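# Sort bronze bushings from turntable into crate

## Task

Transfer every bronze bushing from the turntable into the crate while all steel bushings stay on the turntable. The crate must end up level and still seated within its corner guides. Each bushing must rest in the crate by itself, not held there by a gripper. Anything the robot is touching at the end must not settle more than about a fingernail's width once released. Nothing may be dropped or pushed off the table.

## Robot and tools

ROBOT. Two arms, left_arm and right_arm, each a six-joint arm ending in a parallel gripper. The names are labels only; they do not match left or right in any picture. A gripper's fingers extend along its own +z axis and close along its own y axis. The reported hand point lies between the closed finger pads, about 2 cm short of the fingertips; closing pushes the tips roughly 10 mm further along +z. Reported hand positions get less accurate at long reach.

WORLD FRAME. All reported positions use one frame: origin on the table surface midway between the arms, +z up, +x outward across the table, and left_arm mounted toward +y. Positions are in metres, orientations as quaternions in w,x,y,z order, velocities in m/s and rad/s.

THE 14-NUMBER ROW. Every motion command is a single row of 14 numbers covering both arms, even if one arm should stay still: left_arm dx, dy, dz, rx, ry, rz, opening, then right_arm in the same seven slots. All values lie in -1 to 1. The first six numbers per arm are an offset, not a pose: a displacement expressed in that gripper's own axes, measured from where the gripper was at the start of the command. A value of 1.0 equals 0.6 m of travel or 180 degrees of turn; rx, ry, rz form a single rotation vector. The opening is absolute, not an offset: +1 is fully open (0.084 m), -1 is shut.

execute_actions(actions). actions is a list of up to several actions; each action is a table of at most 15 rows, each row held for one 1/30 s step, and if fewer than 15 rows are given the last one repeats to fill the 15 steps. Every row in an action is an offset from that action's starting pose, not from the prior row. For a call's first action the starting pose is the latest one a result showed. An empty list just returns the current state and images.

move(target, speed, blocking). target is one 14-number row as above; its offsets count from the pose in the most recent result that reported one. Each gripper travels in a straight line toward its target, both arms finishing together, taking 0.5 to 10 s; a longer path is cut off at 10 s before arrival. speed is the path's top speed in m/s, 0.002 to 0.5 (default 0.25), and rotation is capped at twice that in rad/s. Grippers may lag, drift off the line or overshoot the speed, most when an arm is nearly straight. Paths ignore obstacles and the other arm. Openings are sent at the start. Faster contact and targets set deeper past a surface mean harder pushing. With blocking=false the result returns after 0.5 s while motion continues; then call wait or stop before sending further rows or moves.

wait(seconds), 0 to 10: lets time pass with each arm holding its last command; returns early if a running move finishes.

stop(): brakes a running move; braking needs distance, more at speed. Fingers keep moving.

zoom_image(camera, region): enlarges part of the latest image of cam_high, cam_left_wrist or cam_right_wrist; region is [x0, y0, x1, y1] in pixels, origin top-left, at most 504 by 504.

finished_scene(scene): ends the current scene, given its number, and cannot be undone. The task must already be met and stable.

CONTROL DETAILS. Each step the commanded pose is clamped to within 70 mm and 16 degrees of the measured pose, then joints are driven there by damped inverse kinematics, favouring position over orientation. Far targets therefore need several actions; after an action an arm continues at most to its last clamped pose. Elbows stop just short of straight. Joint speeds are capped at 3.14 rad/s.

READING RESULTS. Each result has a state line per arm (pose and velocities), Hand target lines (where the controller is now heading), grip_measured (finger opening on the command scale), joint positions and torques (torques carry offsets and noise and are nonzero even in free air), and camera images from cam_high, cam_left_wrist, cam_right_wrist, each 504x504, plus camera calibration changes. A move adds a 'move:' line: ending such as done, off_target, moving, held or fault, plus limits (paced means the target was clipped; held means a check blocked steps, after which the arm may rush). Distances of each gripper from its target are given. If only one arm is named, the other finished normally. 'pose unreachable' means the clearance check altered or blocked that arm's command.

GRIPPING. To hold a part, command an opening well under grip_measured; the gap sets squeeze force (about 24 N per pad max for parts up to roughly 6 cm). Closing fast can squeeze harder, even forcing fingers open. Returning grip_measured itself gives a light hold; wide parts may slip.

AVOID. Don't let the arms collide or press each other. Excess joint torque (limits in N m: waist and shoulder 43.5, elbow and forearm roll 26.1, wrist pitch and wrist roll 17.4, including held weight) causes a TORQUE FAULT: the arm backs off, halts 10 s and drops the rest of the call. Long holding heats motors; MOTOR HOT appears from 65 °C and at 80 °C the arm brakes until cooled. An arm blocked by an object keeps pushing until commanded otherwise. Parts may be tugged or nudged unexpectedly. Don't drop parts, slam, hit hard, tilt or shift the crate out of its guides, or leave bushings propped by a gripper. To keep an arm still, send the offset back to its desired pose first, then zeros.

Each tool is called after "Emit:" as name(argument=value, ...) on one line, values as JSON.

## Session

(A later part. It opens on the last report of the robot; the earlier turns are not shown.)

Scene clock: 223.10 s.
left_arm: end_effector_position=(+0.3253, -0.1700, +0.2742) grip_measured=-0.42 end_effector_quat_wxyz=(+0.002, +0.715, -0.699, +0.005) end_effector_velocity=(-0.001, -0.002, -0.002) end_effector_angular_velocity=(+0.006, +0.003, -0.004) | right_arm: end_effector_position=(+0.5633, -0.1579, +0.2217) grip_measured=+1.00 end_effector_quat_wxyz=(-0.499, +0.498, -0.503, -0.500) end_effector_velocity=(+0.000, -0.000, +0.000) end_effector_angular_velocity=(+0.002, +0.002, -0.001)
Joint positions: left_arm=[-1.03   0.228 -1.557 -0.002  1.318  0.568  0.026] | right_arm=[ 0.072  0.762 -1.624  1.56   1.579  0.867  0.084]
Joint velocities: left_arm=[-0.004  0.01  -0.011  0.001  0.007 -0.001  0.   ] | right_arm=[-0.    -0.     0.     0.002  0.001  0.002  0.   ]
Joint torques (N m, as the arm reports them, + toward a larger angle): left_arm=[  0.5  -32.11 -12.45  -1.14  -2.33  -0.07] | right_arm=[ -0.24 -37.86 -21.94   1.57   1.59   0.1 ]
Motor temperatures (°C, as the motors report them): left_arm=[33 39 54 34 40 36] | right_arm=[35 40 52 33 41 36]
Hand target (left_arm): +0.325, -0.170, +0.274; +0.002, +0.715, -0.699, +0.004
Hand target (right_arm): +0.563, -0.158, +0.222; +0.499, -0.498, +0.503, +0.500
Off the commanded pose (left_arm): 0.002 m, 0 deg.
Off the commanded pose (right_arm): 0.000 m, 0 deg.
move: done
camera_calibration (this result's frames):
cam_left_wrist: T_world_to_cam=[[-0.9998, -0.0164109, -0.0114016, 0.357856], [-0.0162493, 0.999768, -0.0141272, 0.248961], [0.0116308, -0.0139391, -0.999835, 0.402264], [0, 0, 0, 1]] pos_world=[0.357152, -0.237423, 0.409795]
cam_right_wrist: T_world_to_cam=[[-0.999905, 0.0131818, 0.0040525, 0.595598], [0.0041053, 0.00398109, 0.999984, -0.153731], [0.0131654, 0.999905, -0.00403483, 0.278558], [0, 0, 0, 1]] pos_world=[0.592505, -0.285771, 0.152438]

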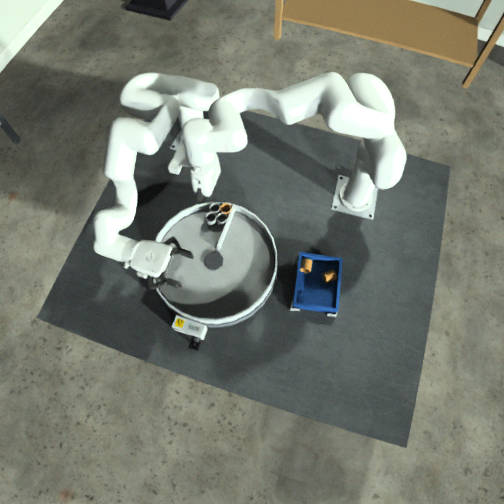

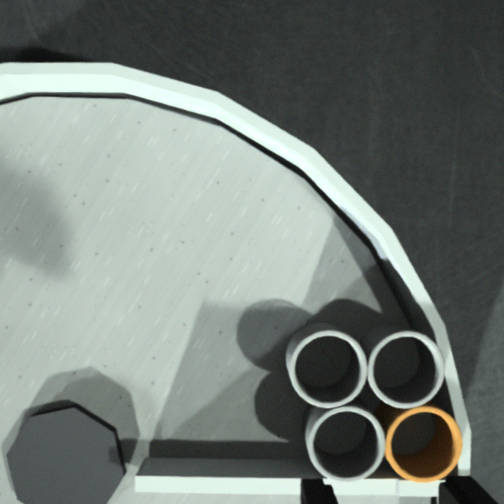

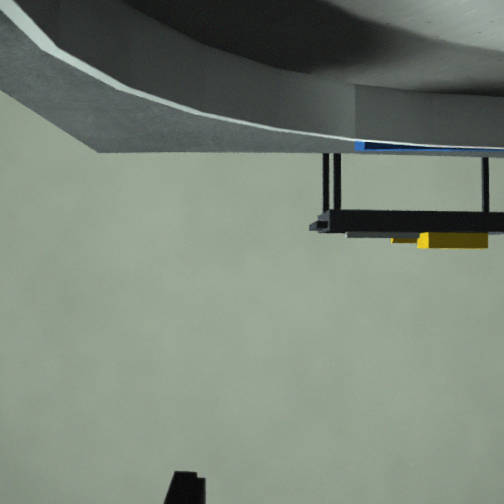

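Emit:
move(target=[-0.035,0.008,0.2,0,0,0,1, 0,0,0,0,0,0,1], speed=0.3)

Emit:
move(target=[0,0,0.11,0,0,0,1, 0,0,0,0,0,0,1], speed=0.05)

Scene clock: 248.67 s.
left_arm: end_effector_position=(+0.3206, -0.1509, +0.1548) grip_measured=+1.00 end_effector_quat_wxyz=(+0.002, +0.715, -0.699, +0.005) end_effector_velocity=(-0.002, +0.003, -0.007) end_effector_angular_velocity=(+0.009, +0.007, -0.001) | right_arm: end_effector_position=(+0.5633, -0.1579, +0.2217) grip_measured=+1.00 end_effector_quat_wxyz=(-0.499, +0.498, -0.503, -0.500) end_effector_velocity=(+0.000, -0.000, +0.000) end_effector_angular_velocity=(+0.000, -0.001, -0.001)
Joint positions: left_arm=[-1.017  0.244 -1.229 -0.002  0.974  0.582  0.084] | right_arm=[ 0.072  0.762 -1.624  1.56   1.579  0.867  0.084]
Joint velocities: left_arm=[-0.001  0.006  0.011 -0.    -0.006  0.    -0.   ] | right_arm=[ 0.     0.    -0.001  0.001 -0.    -0.     0.   ]
Joint torques (N m, as the arm reports them, + toward a larger angle): left_arm=[ -0.33 -31.99 -11.76  -0.95  -2.2    0.03] | right_arm=[ -0.77 -37.69 -22.     1.67   1.5    0.28]
Motor temperatures (°C, as the motors report them): left_arm=[33 40 55 34 40 36] | right_arm=[35 40 52 33 41 36]
Hand target (left_arm): +0.320, -0.151, +0.154; +0.002, +0.715, -0.699, +0.005
Hand target (right_arm): +0.563, -0.158, +0.222; +0.499, -0.498, +0.503, +0.500
Off the commanded pose (left_arm): 0.001 m, 0 deg.
Off the commanded pose (right_arm): 0.000 m, 0 deg.
move: done
camera_calibration (this result's frames):
cam_left_wrist: T_world_to_cam=[[-0.999802, -0.0158735, -0.0119659, 0.352317], [-0.0156888, 0.999759, -0.0153766, 0.228128], [0.0122071, -0.0151858, -0.99981, 0.282795], [0, 0, 0, 1]] pos_world=[0.352374, -0.218186, 0.290465]
cam_right_wrist: T_world_to_cam=[[-0.999905, 0.0131818, 0.00405233, 0.595598], [0.00410513, 0.00398112, 0.999984, -0.15373], [0.0131654, 0.999905, -0.00403485, 0.278558], [0, 0, 0, 1]] pos_world=[0.592505, -0.285771, 0.152438]

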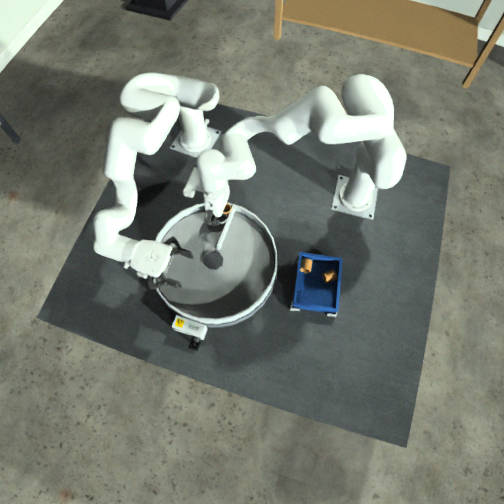

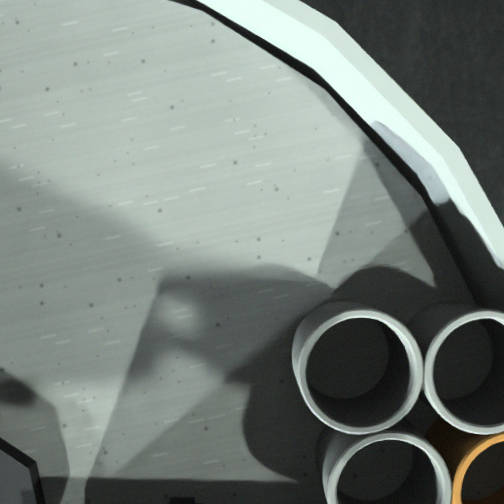

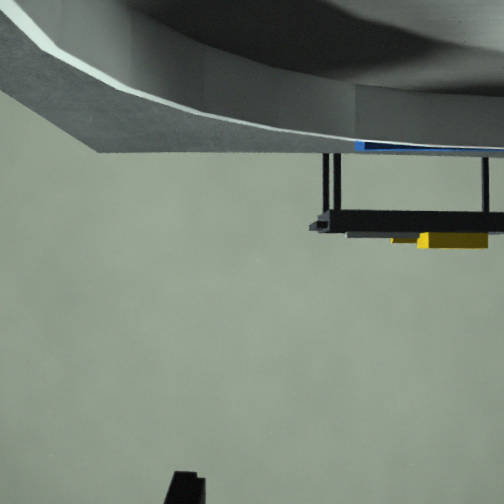

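Scene clock: 250.80 s.
left_arm: end_effector_position=(+0.3207, -0.1516, +0.0884) grip_measured=+1.00 end_effector_quat_wxyz=(+0.002, +0.715, -0.699, +0.005) end_effector_velocity=(+0.001, -0.001, +0.002) end_effector_angular_velocity=(-0.005, -0.003, +0.002) | right_arm: end_effector_position=(+0.5633, -0.1579, +0.2217) grip_measured=+1.00 end_effector_quat_wxyz=(-0.499, +0.498, -0.503, -0.500) end_effector_velocity=(+0.000, -0.000, -0.000) end_effector_angular_velocity=(+0.000, -0.001, -0.001)
Joint positions: left_arm=[-1.018  0.346 -1.164 -0.003  0.808  0.582  0.084] | right_arm=[ 0.072  0.762 -1.624  1.56   1.579  0.867  0.084]
Joint velocities: left_arm=[ 0.001 -0.002 -0.002 -0.001 -0.001 -0.001  0.   ] | right_arm=[-0.     0.     0.     0.001 -0.    -0.001 -0.   ]
Joint torques (N m, as the arm reports them, + toward a larger angle): left_arm=[ -0.16 -33.88 -11.95  -1.68  -2.35   0.21] | right_arm=[ -0.83 -37.53 -22.     1.66   1.59   0.22]
Motor temperatures (°C, as the motors report them): left_arm=[33 40 54 34 40 36] | right_arm=[35 40 52 33 41 36]
Hand target (left_arm): +0.321, -0.152, +0.089; +0.002, +0.715, -0.699, +0.005
Hand target (right_arm): +0.563, -0.158, +0.222; +0.499, -0.498, +0.503, +0.500
Off the commanded pose (left_arm): 0.000 m, 0 deg.
Off the commanded pose (right_arm): 0.000 m, 0 deg.
move: done
camera_calibration (this result's frames):
cam_left_wrist: T_world_to_cam=[[-0.999815, -0.0155971, -0.0112596, 0.351592], [-0.015432, 0.999774, -0.014605, 0.227607], [0.0114848, -0.0144285, -0.99983, 0.216754], [0, 0, 0, 1]] pos_world=[0.35255, -0.218944, 0.224]
cam_right_wrist: T_world_to_cam=[[-0.999905, 0.0131817, 0.0040526, 0.595598], [0.00410541, 0.00398132, 0.999984, -0.153731], [0.0131654, 0.999905, -0.00403505, 0.278558], [0, 0, 0, 1]] pos_world=[0.592505, -0.285771, 0.152438]

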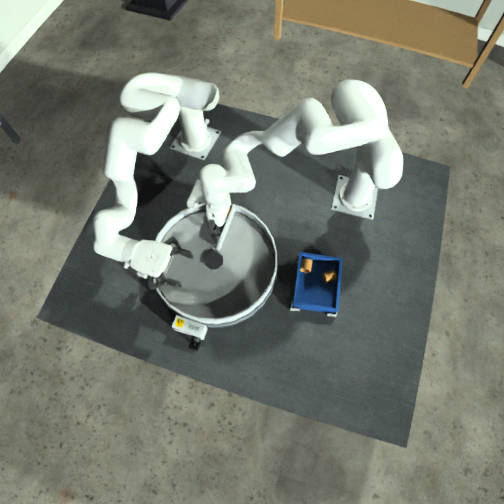

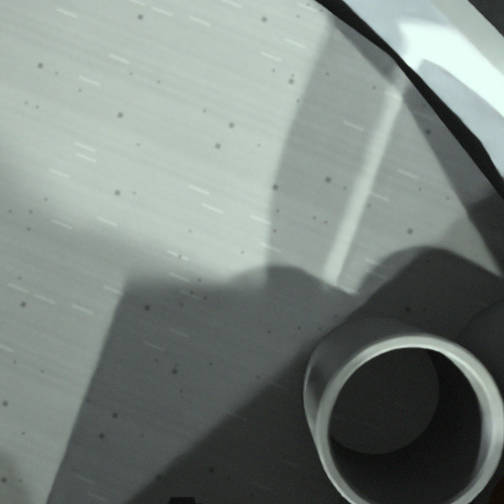

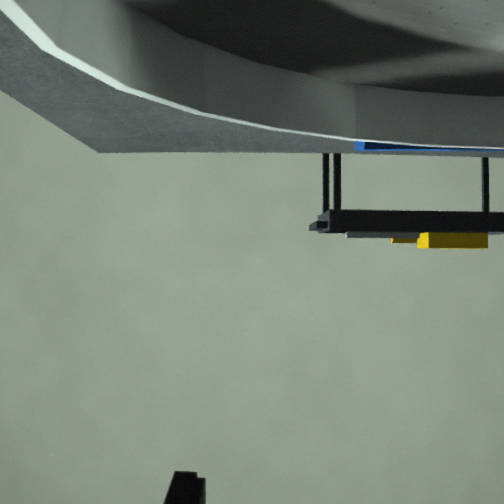

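Emit:
execute_actions(actions=[[[0,0,0,0,0,0,-1, 0,0,0,0,0,0,1]],[[0,0,0,0,0,0,-1, 0,0,0,0,0,0,1]],[[0,0,0,0,0,0,-1, 0,0,0,0,0,0,1]],[[0,0,0,0,0,0,0.9, 0,0,0,0,0,0,1]],[[0,0,0,0,0,0,0.9, 0,0,0,0,0,0,1]]])

Emit:
move(target=[0,0,-0.25,0,0,0,0.9, 0,0,0,0,0,0,1], speed=0.1)

Scene clock: 258.53 s.
left_arm: end_effector_position=(+0.3213, -0.1524, +0.0896) grip_measured=+0.90 end_effector_quat_wxyz=(+0.002, +0.715, -0.699, +0.006) end_effector_velocity=(-0.001, +0.001, -0.001) end_effector_angular_velocity=(+0.003, +0.001, +0.001) | right_arm: end_effector_position=(+0.5633, -0.1579, +0.2217) grip_measured=+1.00 end_effector_quat_wxyz=(-0.499, +0.498, -0.503, -0.500) end_effector_velocity=(-0.000, +0.000, +0.001) end_effector_angular_velocity=(+0.003, -0.000, +0.001)
Joint positions: left_arm=[-1.018  0.344 -1.165 -0.003  0.808  0.582  0.08 ] | right_arm=[ 0.072  0.762 -1.624  1.56   1.579  0.867  0.084]
Joint velocities: left_arm=[-0.     0.     0.002  0.001  0.001 -0.001 -0.   ] | right_arm=[-0.     0.     0.     0.001  0.003 -0.001  0.   ]
Joint torques (N m, as the arm reports them, + toward a larger angle): left_arm=[ -0.02 -34.66 -11.71  -1.26  -2.31   0.05] | right_arm=[ -0.47 -37.65 -21.91   1.66   1.55   0.23]
Motor temperatures (°C, as the motors report them): left_arm=[33 40 54 34 40 36] | right_arm=[35 40 52 33 41 36]
Hand target (left_arm): +0.321, -0.152, +0.090; +0.002, +0.715, -0.699, +0.006
Hand target (right_arm): +0.563, -0.158, +0.222; +0.499, -0.498, +0.503, +0.500
Off the commanded pose (left_arm): 0.000 m, 0 deg.
Off the commanded pose (right_arm): 0.000 m, 0 deg.
camera_calibration (this result's frames):
cam_left_wrist: T_world_to_cam=[[-0.999793, -0.0156057, -0.0130434, 0.352338], [-0.0153809, 0.999734, -0.0171645, 0.228615], [0.0133078, -0.0169603, -0.999768, 0.216937], [0, 0, 0, 1]] pos_world=[0.352895, -0.219376, 0.225406]
cam_right_wrist: T_world_to_cam=[[-0.999905, 0.0131817, 0.00405249, 0.595598], [0.00410529, 0.00398143, 0.999984, -0.15373], [0.0131653, 0.999905, -0.00403517, 0.278558], [0, 0, 0, 1]] pos_world=[0.592505, -0.285771, 0.152438]

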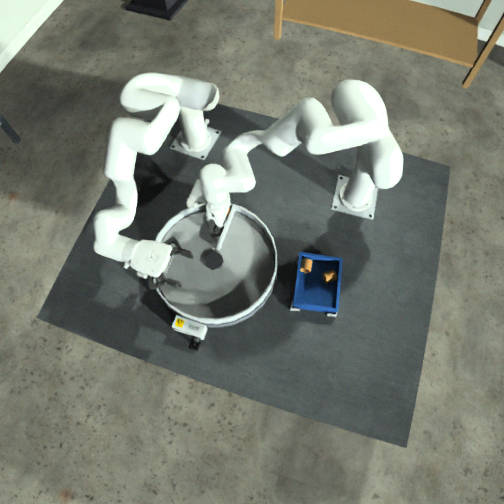

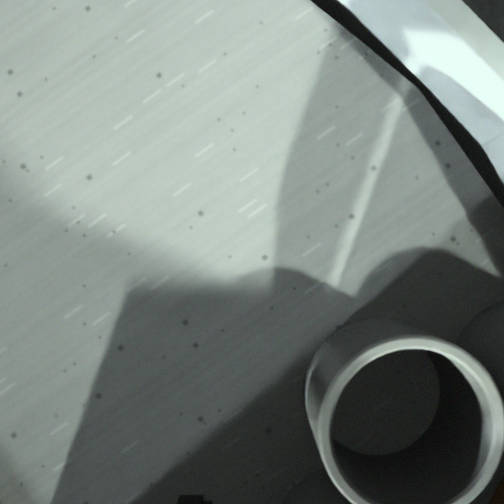

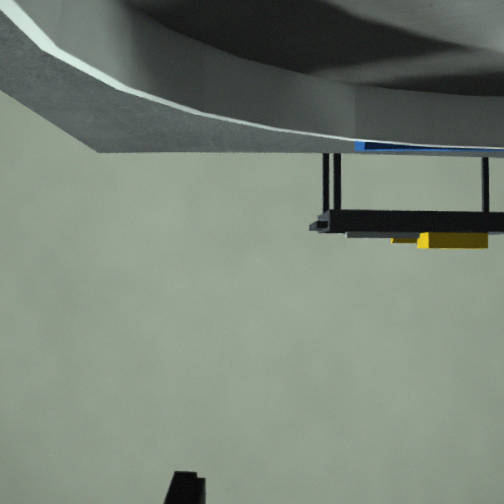

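Scene clock: 260.43 s.
left_arm: end_effector_position=(+0.3204, -0.1499, +0.2388) grip_measured=+0.90 end_effector_quat_wxyz=(+0.002, +0.715, -0.699, +0.006) end_effector_velocity=(+0.001, +0.000, +0.002) end_effector_angular_velocity=(+0.000, +0.001, +0.002) | right_arm: end_effector_position=(+0.5633, -0.1579, +0.2217) grip_measured=+1.00 end_effector_quat_wxyz=(-0.499, +0.498, -0.503, -0.500) end_effector_velocity=(-0.000, +0.000, +0.001) end_effector_angular_velocity=(+0.001, +0.001, +0.001)
Joint positions: left_arm=[-1.017  0.167 -1.374 -0.002  1.195  0.582  0.08 ] | right_arm=[ 0.072  0.762 -1.624  1.56   1.579  0.867  0.084]
Joint velocities: left_arm=[ 0.002  0.    -0.007 -0.     0.007  0.     0.   ] | right_arm=[ 0.    -0.001  0.     0.     0.001  0.001  0.   ]
Joint torques (N m, as the arm reports them, + toward a larger angle): left_arm=[  0.53 -31.82 -12.81  -1.24  -2.29   0.09] | right_arm=[ -0.91 -37.48 -21.92   1.54   1.71   0.25]
Motor temperatures (°C, as the motors report them): left_arm=[33 40 54 34 40 36] | right_arm=[35 40 52 33 41 36]
Hand target (left_arm): +0.320, -0.150, +0.240; +0.002, +0.715, -0.699, +0.006
Hand target (right_arm): +0.563, -0.158, +0.222; +0.499, -0.498, +0.503, +0.500
Off the commanded pose (left_arm): 0.001 m, 0 deg.
Off the commanded pose (right_arm): 0.000 m, 0 deg.
move: done
camera_calibration (this result's frames):
cam_left_wrist: T_world_to_cam=[[-0.999789, -0.0161226, -0.0127074, 0.3532], [-0.015918, 0.999745, -0.0160358, 0.228623], [0.0129627, -0.0158302, -0.999791, 0.366471], [0, 0, 0, 1]] pos_world=[0.352015, -0.217069, 0.374549]
cam_right_wrist: T_world_to_cam=[[-0.999905, 0.0131817, 0.0040526, 0.595598], [0.00410541, 0.00398151, 0.999984, -0.15373], [0.0131653, 0.999905, -0.00403524, 0.278558], [0, 0, 0, 1]] pos_world=[0.592505, -0.285771, 0.152438]

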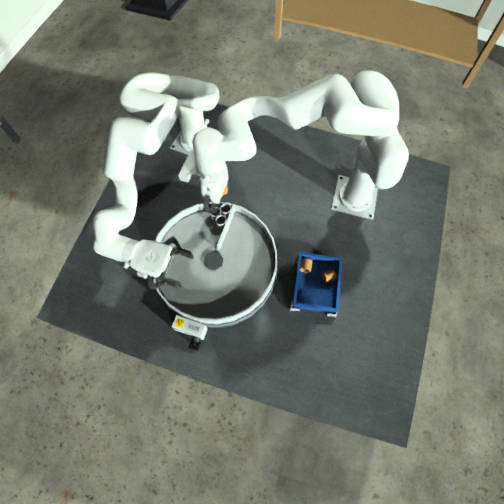

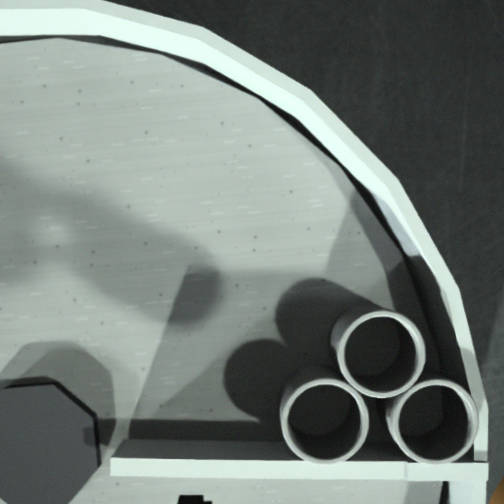

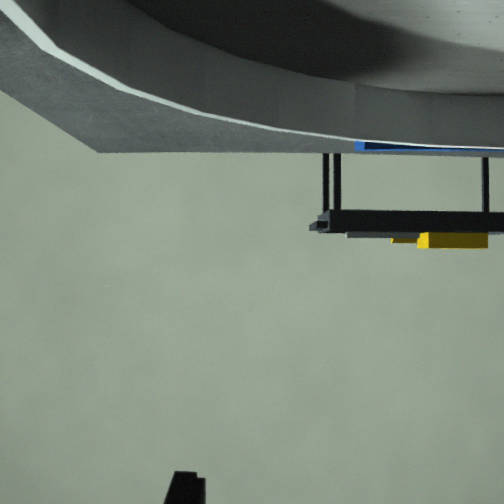

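Emit:
execute_actions(actions=[[[0,0,0,0,0,0,-1, 0,0,0,0,0,0,1]],[[0,0,0,0,0,0,-1, 0,0,0,0,0,0,1]],[[0,0,0,0,0,0,-1, 0,0,0,0,0,0,1]]])

Emit:
move(target=[-0.633,-0.315,0,0,0,0,-1, 0,0,0,0,0,0,1], speed=0.3)

Emit:
move(target=[0,0,0,0,0,0,1, 0,0.187,0.47,0,0,0,1], speed=0.3)

Scene clock: 268.47 s.
left_arm: end_effector_position=(+0.3204, -0.1499, +0.2388) grip_measured=-0.71 end_effector_quat_wxyz=(+0.002, +0.715, -0.699, +0.006) end_effector_velocity=(-0.000, -0.000, +0.000) end_effector_angular_velocity=(-0.000, -0.000, -0.001) | right_arm: end_effector_position=(+0.5633, -0.1579, +0.2217) grip_measured=+1.00 end_effector_quat_wxyz=(-0.499, +0.498, -0.503, -0.500) end_effector_velocity=(-0.000, +0.000, +0.001) end_effector_angular_velocity=(+0.001, -0.000, +0.001)
Joint positions: left_arm=[-1.017  0.167 -1.374 -0.002  1.195  0.582  0.013] | right_arm=[ 0.072  0.762 -1.624  1.56   1.579  0.867  0.084]
Joint velocities: left_arm=[-0.001  0.    -0.001  0.     0.     0.    -0.   ] | right_arm=[-0.    -0.001 -0.    -0.     0.002  0.001 -0.   ]
Joint torques (N m, as the arm reports them, + toward a larger angle): left_arm=[ -0.27 -31.99 -12.69  -1.32  -2.32  -0.02] | right_arm=[ -0.66 -37.54 -22.03   1.78   1.66   0.1 ]
Motor temperatures (°C, as the motors report them): left_arm=[33 40 54 34 40 36] | right_arm=[35 40 52 33 41 36]
Hand target (left_arm): +0.320, -0.150, +0.239; +0.002, +0.715, -0.699, +0.006
Hand target (right_arm): +0.563, -0.158, +0.222; +0.499, -0.498, +0.503, +0.500
Off the commanded pose (left_arm): 0.000 m, 0 deg.
Off the commanded pose (right_arm): 0.000 m, 0 deg.
camera_calibration (this result's frames):
cam_left_wrist: T_world_to_cam=[[-0.999789, -0.01613, -0.0127256, 0.353208], [-0.0159245, 0.999744, -0.0160838, 0.228645], [0.0129818, -0.0158778, -0.99979, 0.366483], [0, 0, 0, 1]] pos_world=[0.352017, -0.21707, 0.374578]
cam_right_wrist: T_world_to_cam=[[-0.999905, 0.0131818, 0.00405257, 0.595598], [0.00410538, 0.00398131, 0.999984, -0.15373], [0.0131654, 0.999905, -0.00403505, 0.278558], [0, 0, 0, 1]] pos_world=[0.592505, -0.285771, 0.152438]

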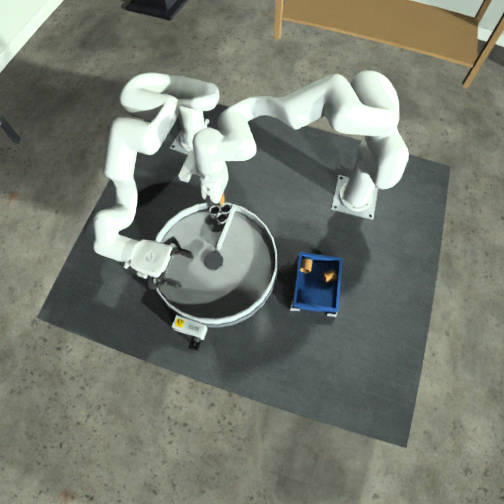

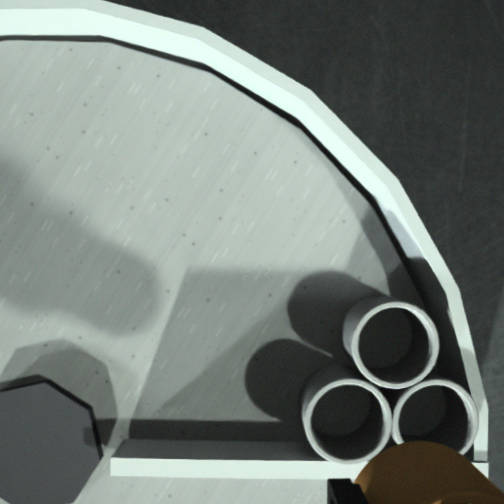

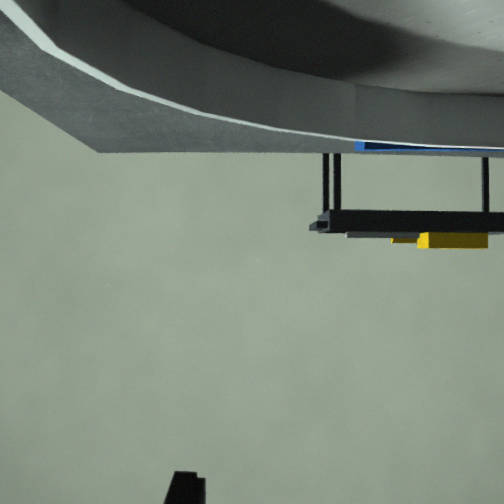

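Scene clock: 270.47 s.
left_arm: end_effector_position=(+0.5002, +0.2332, +0.2351) grip_measured=-0.71 end_effector_quat_wxyz=(+0.002, +0.715, -0.699, +0.005) end_effector_velocity=(+0.002, +0.002, +0.000) end_effector_angular_velocity=(-0.000, -0.000, +0.000) | right_arm: end_effector_position=(+0.5633, -0.1579, +0.2217) grip_measured=+1.00 end_effector_quat_wxyz=(-0.499, +0.498, -0.503, -0.500) end_effector_velocity=(-0.000, +0.000, -0.000) end_effector_angular_velocity=(+0.000, +0.002, +0.000)
Joint positions: left_arm=[-0.151  0.019 -1.183 -0.01   1.158  1.452  0.013] | right_arm=[ 0.072  0.762 -1.624  1.56   1.579  0.867  0.084]
Joint velocities: left_arm=[ 0.005  0.004 -0.005 -0.     0.001  0.005  0.   ] | right_arm=[0.    0.    0.    0.    0.    0.002 0.   ]
Joint torques (N m, as the arm reports them, + toward a larger angle): left_arm=[  0.48 -27.38 -12.8   -1.23  -2.27   0.17] | right_arm=[ -0.63 -37.67 -21.98   1.74   1.72   0.26]
Motor temperatures (°C, as the motors report them): left_arm=[33 40 55 34 40 36] | right_arm=[35 40 52 33 41 36]
Hand target (left_arm): +0.500, +0.234, +0.235; +0.002, +0.715, -0.699, +0.005
Hand target (right_arm): +0.563, -0.158, +0.222; +0.499, -0.498, +0.503, +0.500
Off the commanded pose (left_arm): 0.001 m, 0 deg.
Off the commanded pose (right_arm): 0.000 m, 0 deg.
move: done
camera_calibration (this result's frames):
cam_left_wrist: T_world_to_cam=[[-0.999809, -0.0153629, -0.0120891, 0.538857], [-0.015181, 0.999772, -0.0149981, -0.152176], [0.0123168, -0.0148117, -0.999814, 0.366602], [0, 0, 0, 1]] pos_world=[0.531929, 0.16585, 0.370766]
cam_right_wrist: T_world_to_cam=[[-0.999905, 0.0131818, 0.00405251, 0.595598], [0.00410531, 0.00398114, 0.999984, -0.153731], [0.0131655, 0.999905, -0.00403487, 0.278558], [0, 0, 0, 1]] pos_world=[0.592505, -0.285771, 0.152438]

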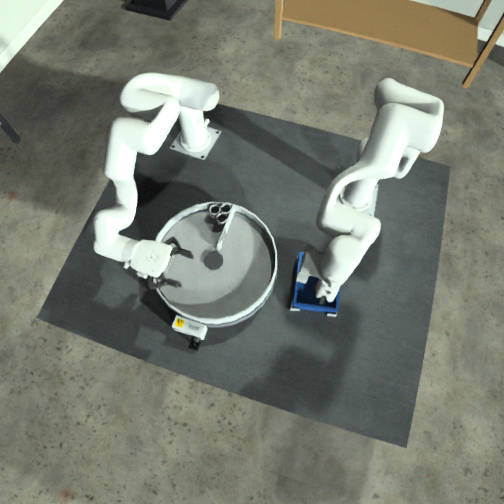

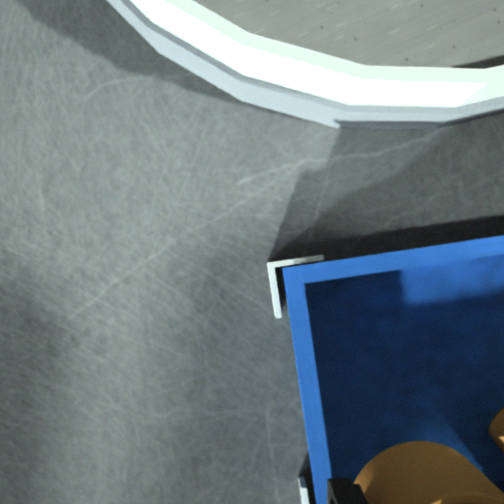

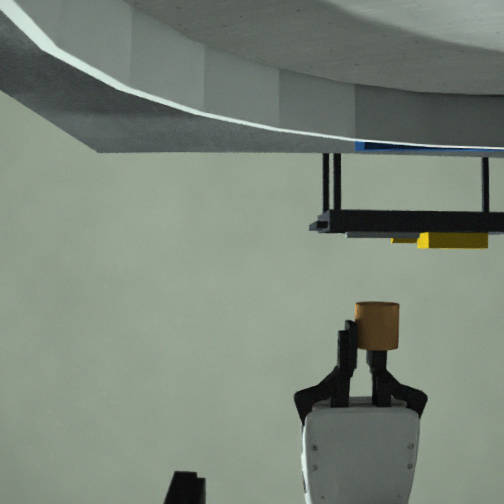

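Scene clock: 272.07 s.
left_arm: end_effector_position=(+0.5002, +0.2332, +0.2351) grip_measured=+1.00 end_effector_quat_wxyz=(+0.002, +0.715, -0.699, +0.005) end_effector_velocity=(-0.000, +0.001, -0.000) end_effector_angular_velocity=(+0.000, +0.000, +0.001) | right_arm: end_effector_position=(+0.4521, +0.1234, +0.2216) grip_measured=+1.00 end_effector_quat_wxyz=(-0.499, +0.499, -0.503, -0.499) end_effector_velocity=(-0.002, +0.004, +0.001) end_effector_angular_velocity=(+0.002, +0.000, +0.004)
Joint positions: left_arm=[-0.151  0.019 -1.183 -0.01   1.158  1.452  0.084] | right_arm=[ 0.641  0.66  -1.471  1.974  1.175  0.735  0.084]
Joint velocities: left_arm=[ 0.001  0.     0.001  0.    -0.001  0.    -0.   ] | right_arm=[ 0.007  0.002 -0.005  0.002 -0.001  0.002  0.   ]
Joint torques (N m, as the arm reports them, + toward a larger angle): left_arm=[  0.28 -27.33 -12.71  -1.34  -2.33   0.04] | right_arm=[ -0.5  -36.5  -22.58   0.89   1.87   0.17]
Motor temperatures (°C, as the motors report them): left_arm=[33 40 55 34 40 36] | right_arm=[35 40 52 33 41 36]
Hand target (left_arm): +0.500, +0.233, +0.235; +0.002, +0.715, -0.699, +0.005
Hand target (right_arm): +0.452, +0.124, +0.222; +0.499, -0.499, +0.503, +0.500
Off the commanded pose (left_arm): 0.000 m, 0 deg.
Off the commanded pose (right_arm): 0.001 m, 0 deg.
move: done
camera_calibration (this result's frames):
cam_left_wrist: T_world_to_cam=[[-0.999809, -0.0153629, -0.0120891, 0.538857], [-0.015181, 0.999772, -0.0149982, -0.152176], [0.0123167, -0.0148118, -0.999814, 0.366602], [0, 0, 0, 1]] pos_world=[0.531929, 0.16585, 0.370766]
cam_right_wrist: T_world_to_cam=[[-0.999898, 0.0138021, 0.00365256, 0.480688], [0.00371749, 0.00468155, 0.999982, -0.154222], [0.0137847, 0.999894, -0.00473238, -0.00136189], [0, 0, 0, 1]] pos_world=[0.481231, -0.00455074, 0.152457]

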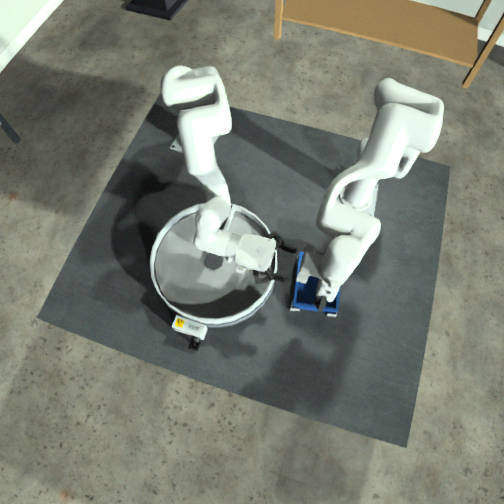

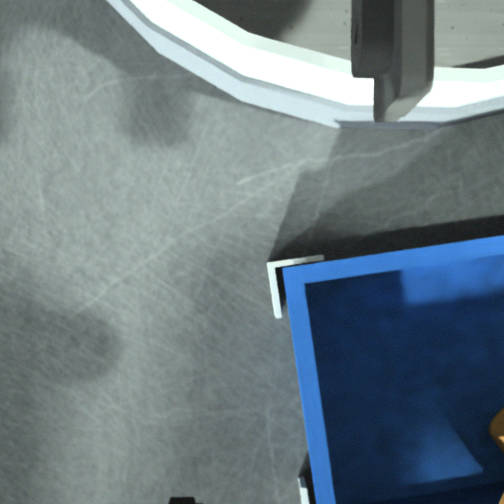

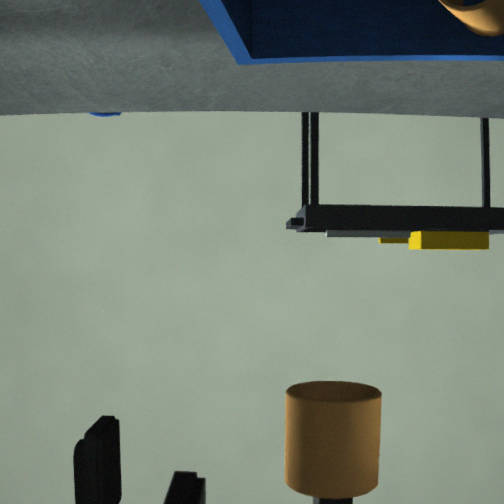

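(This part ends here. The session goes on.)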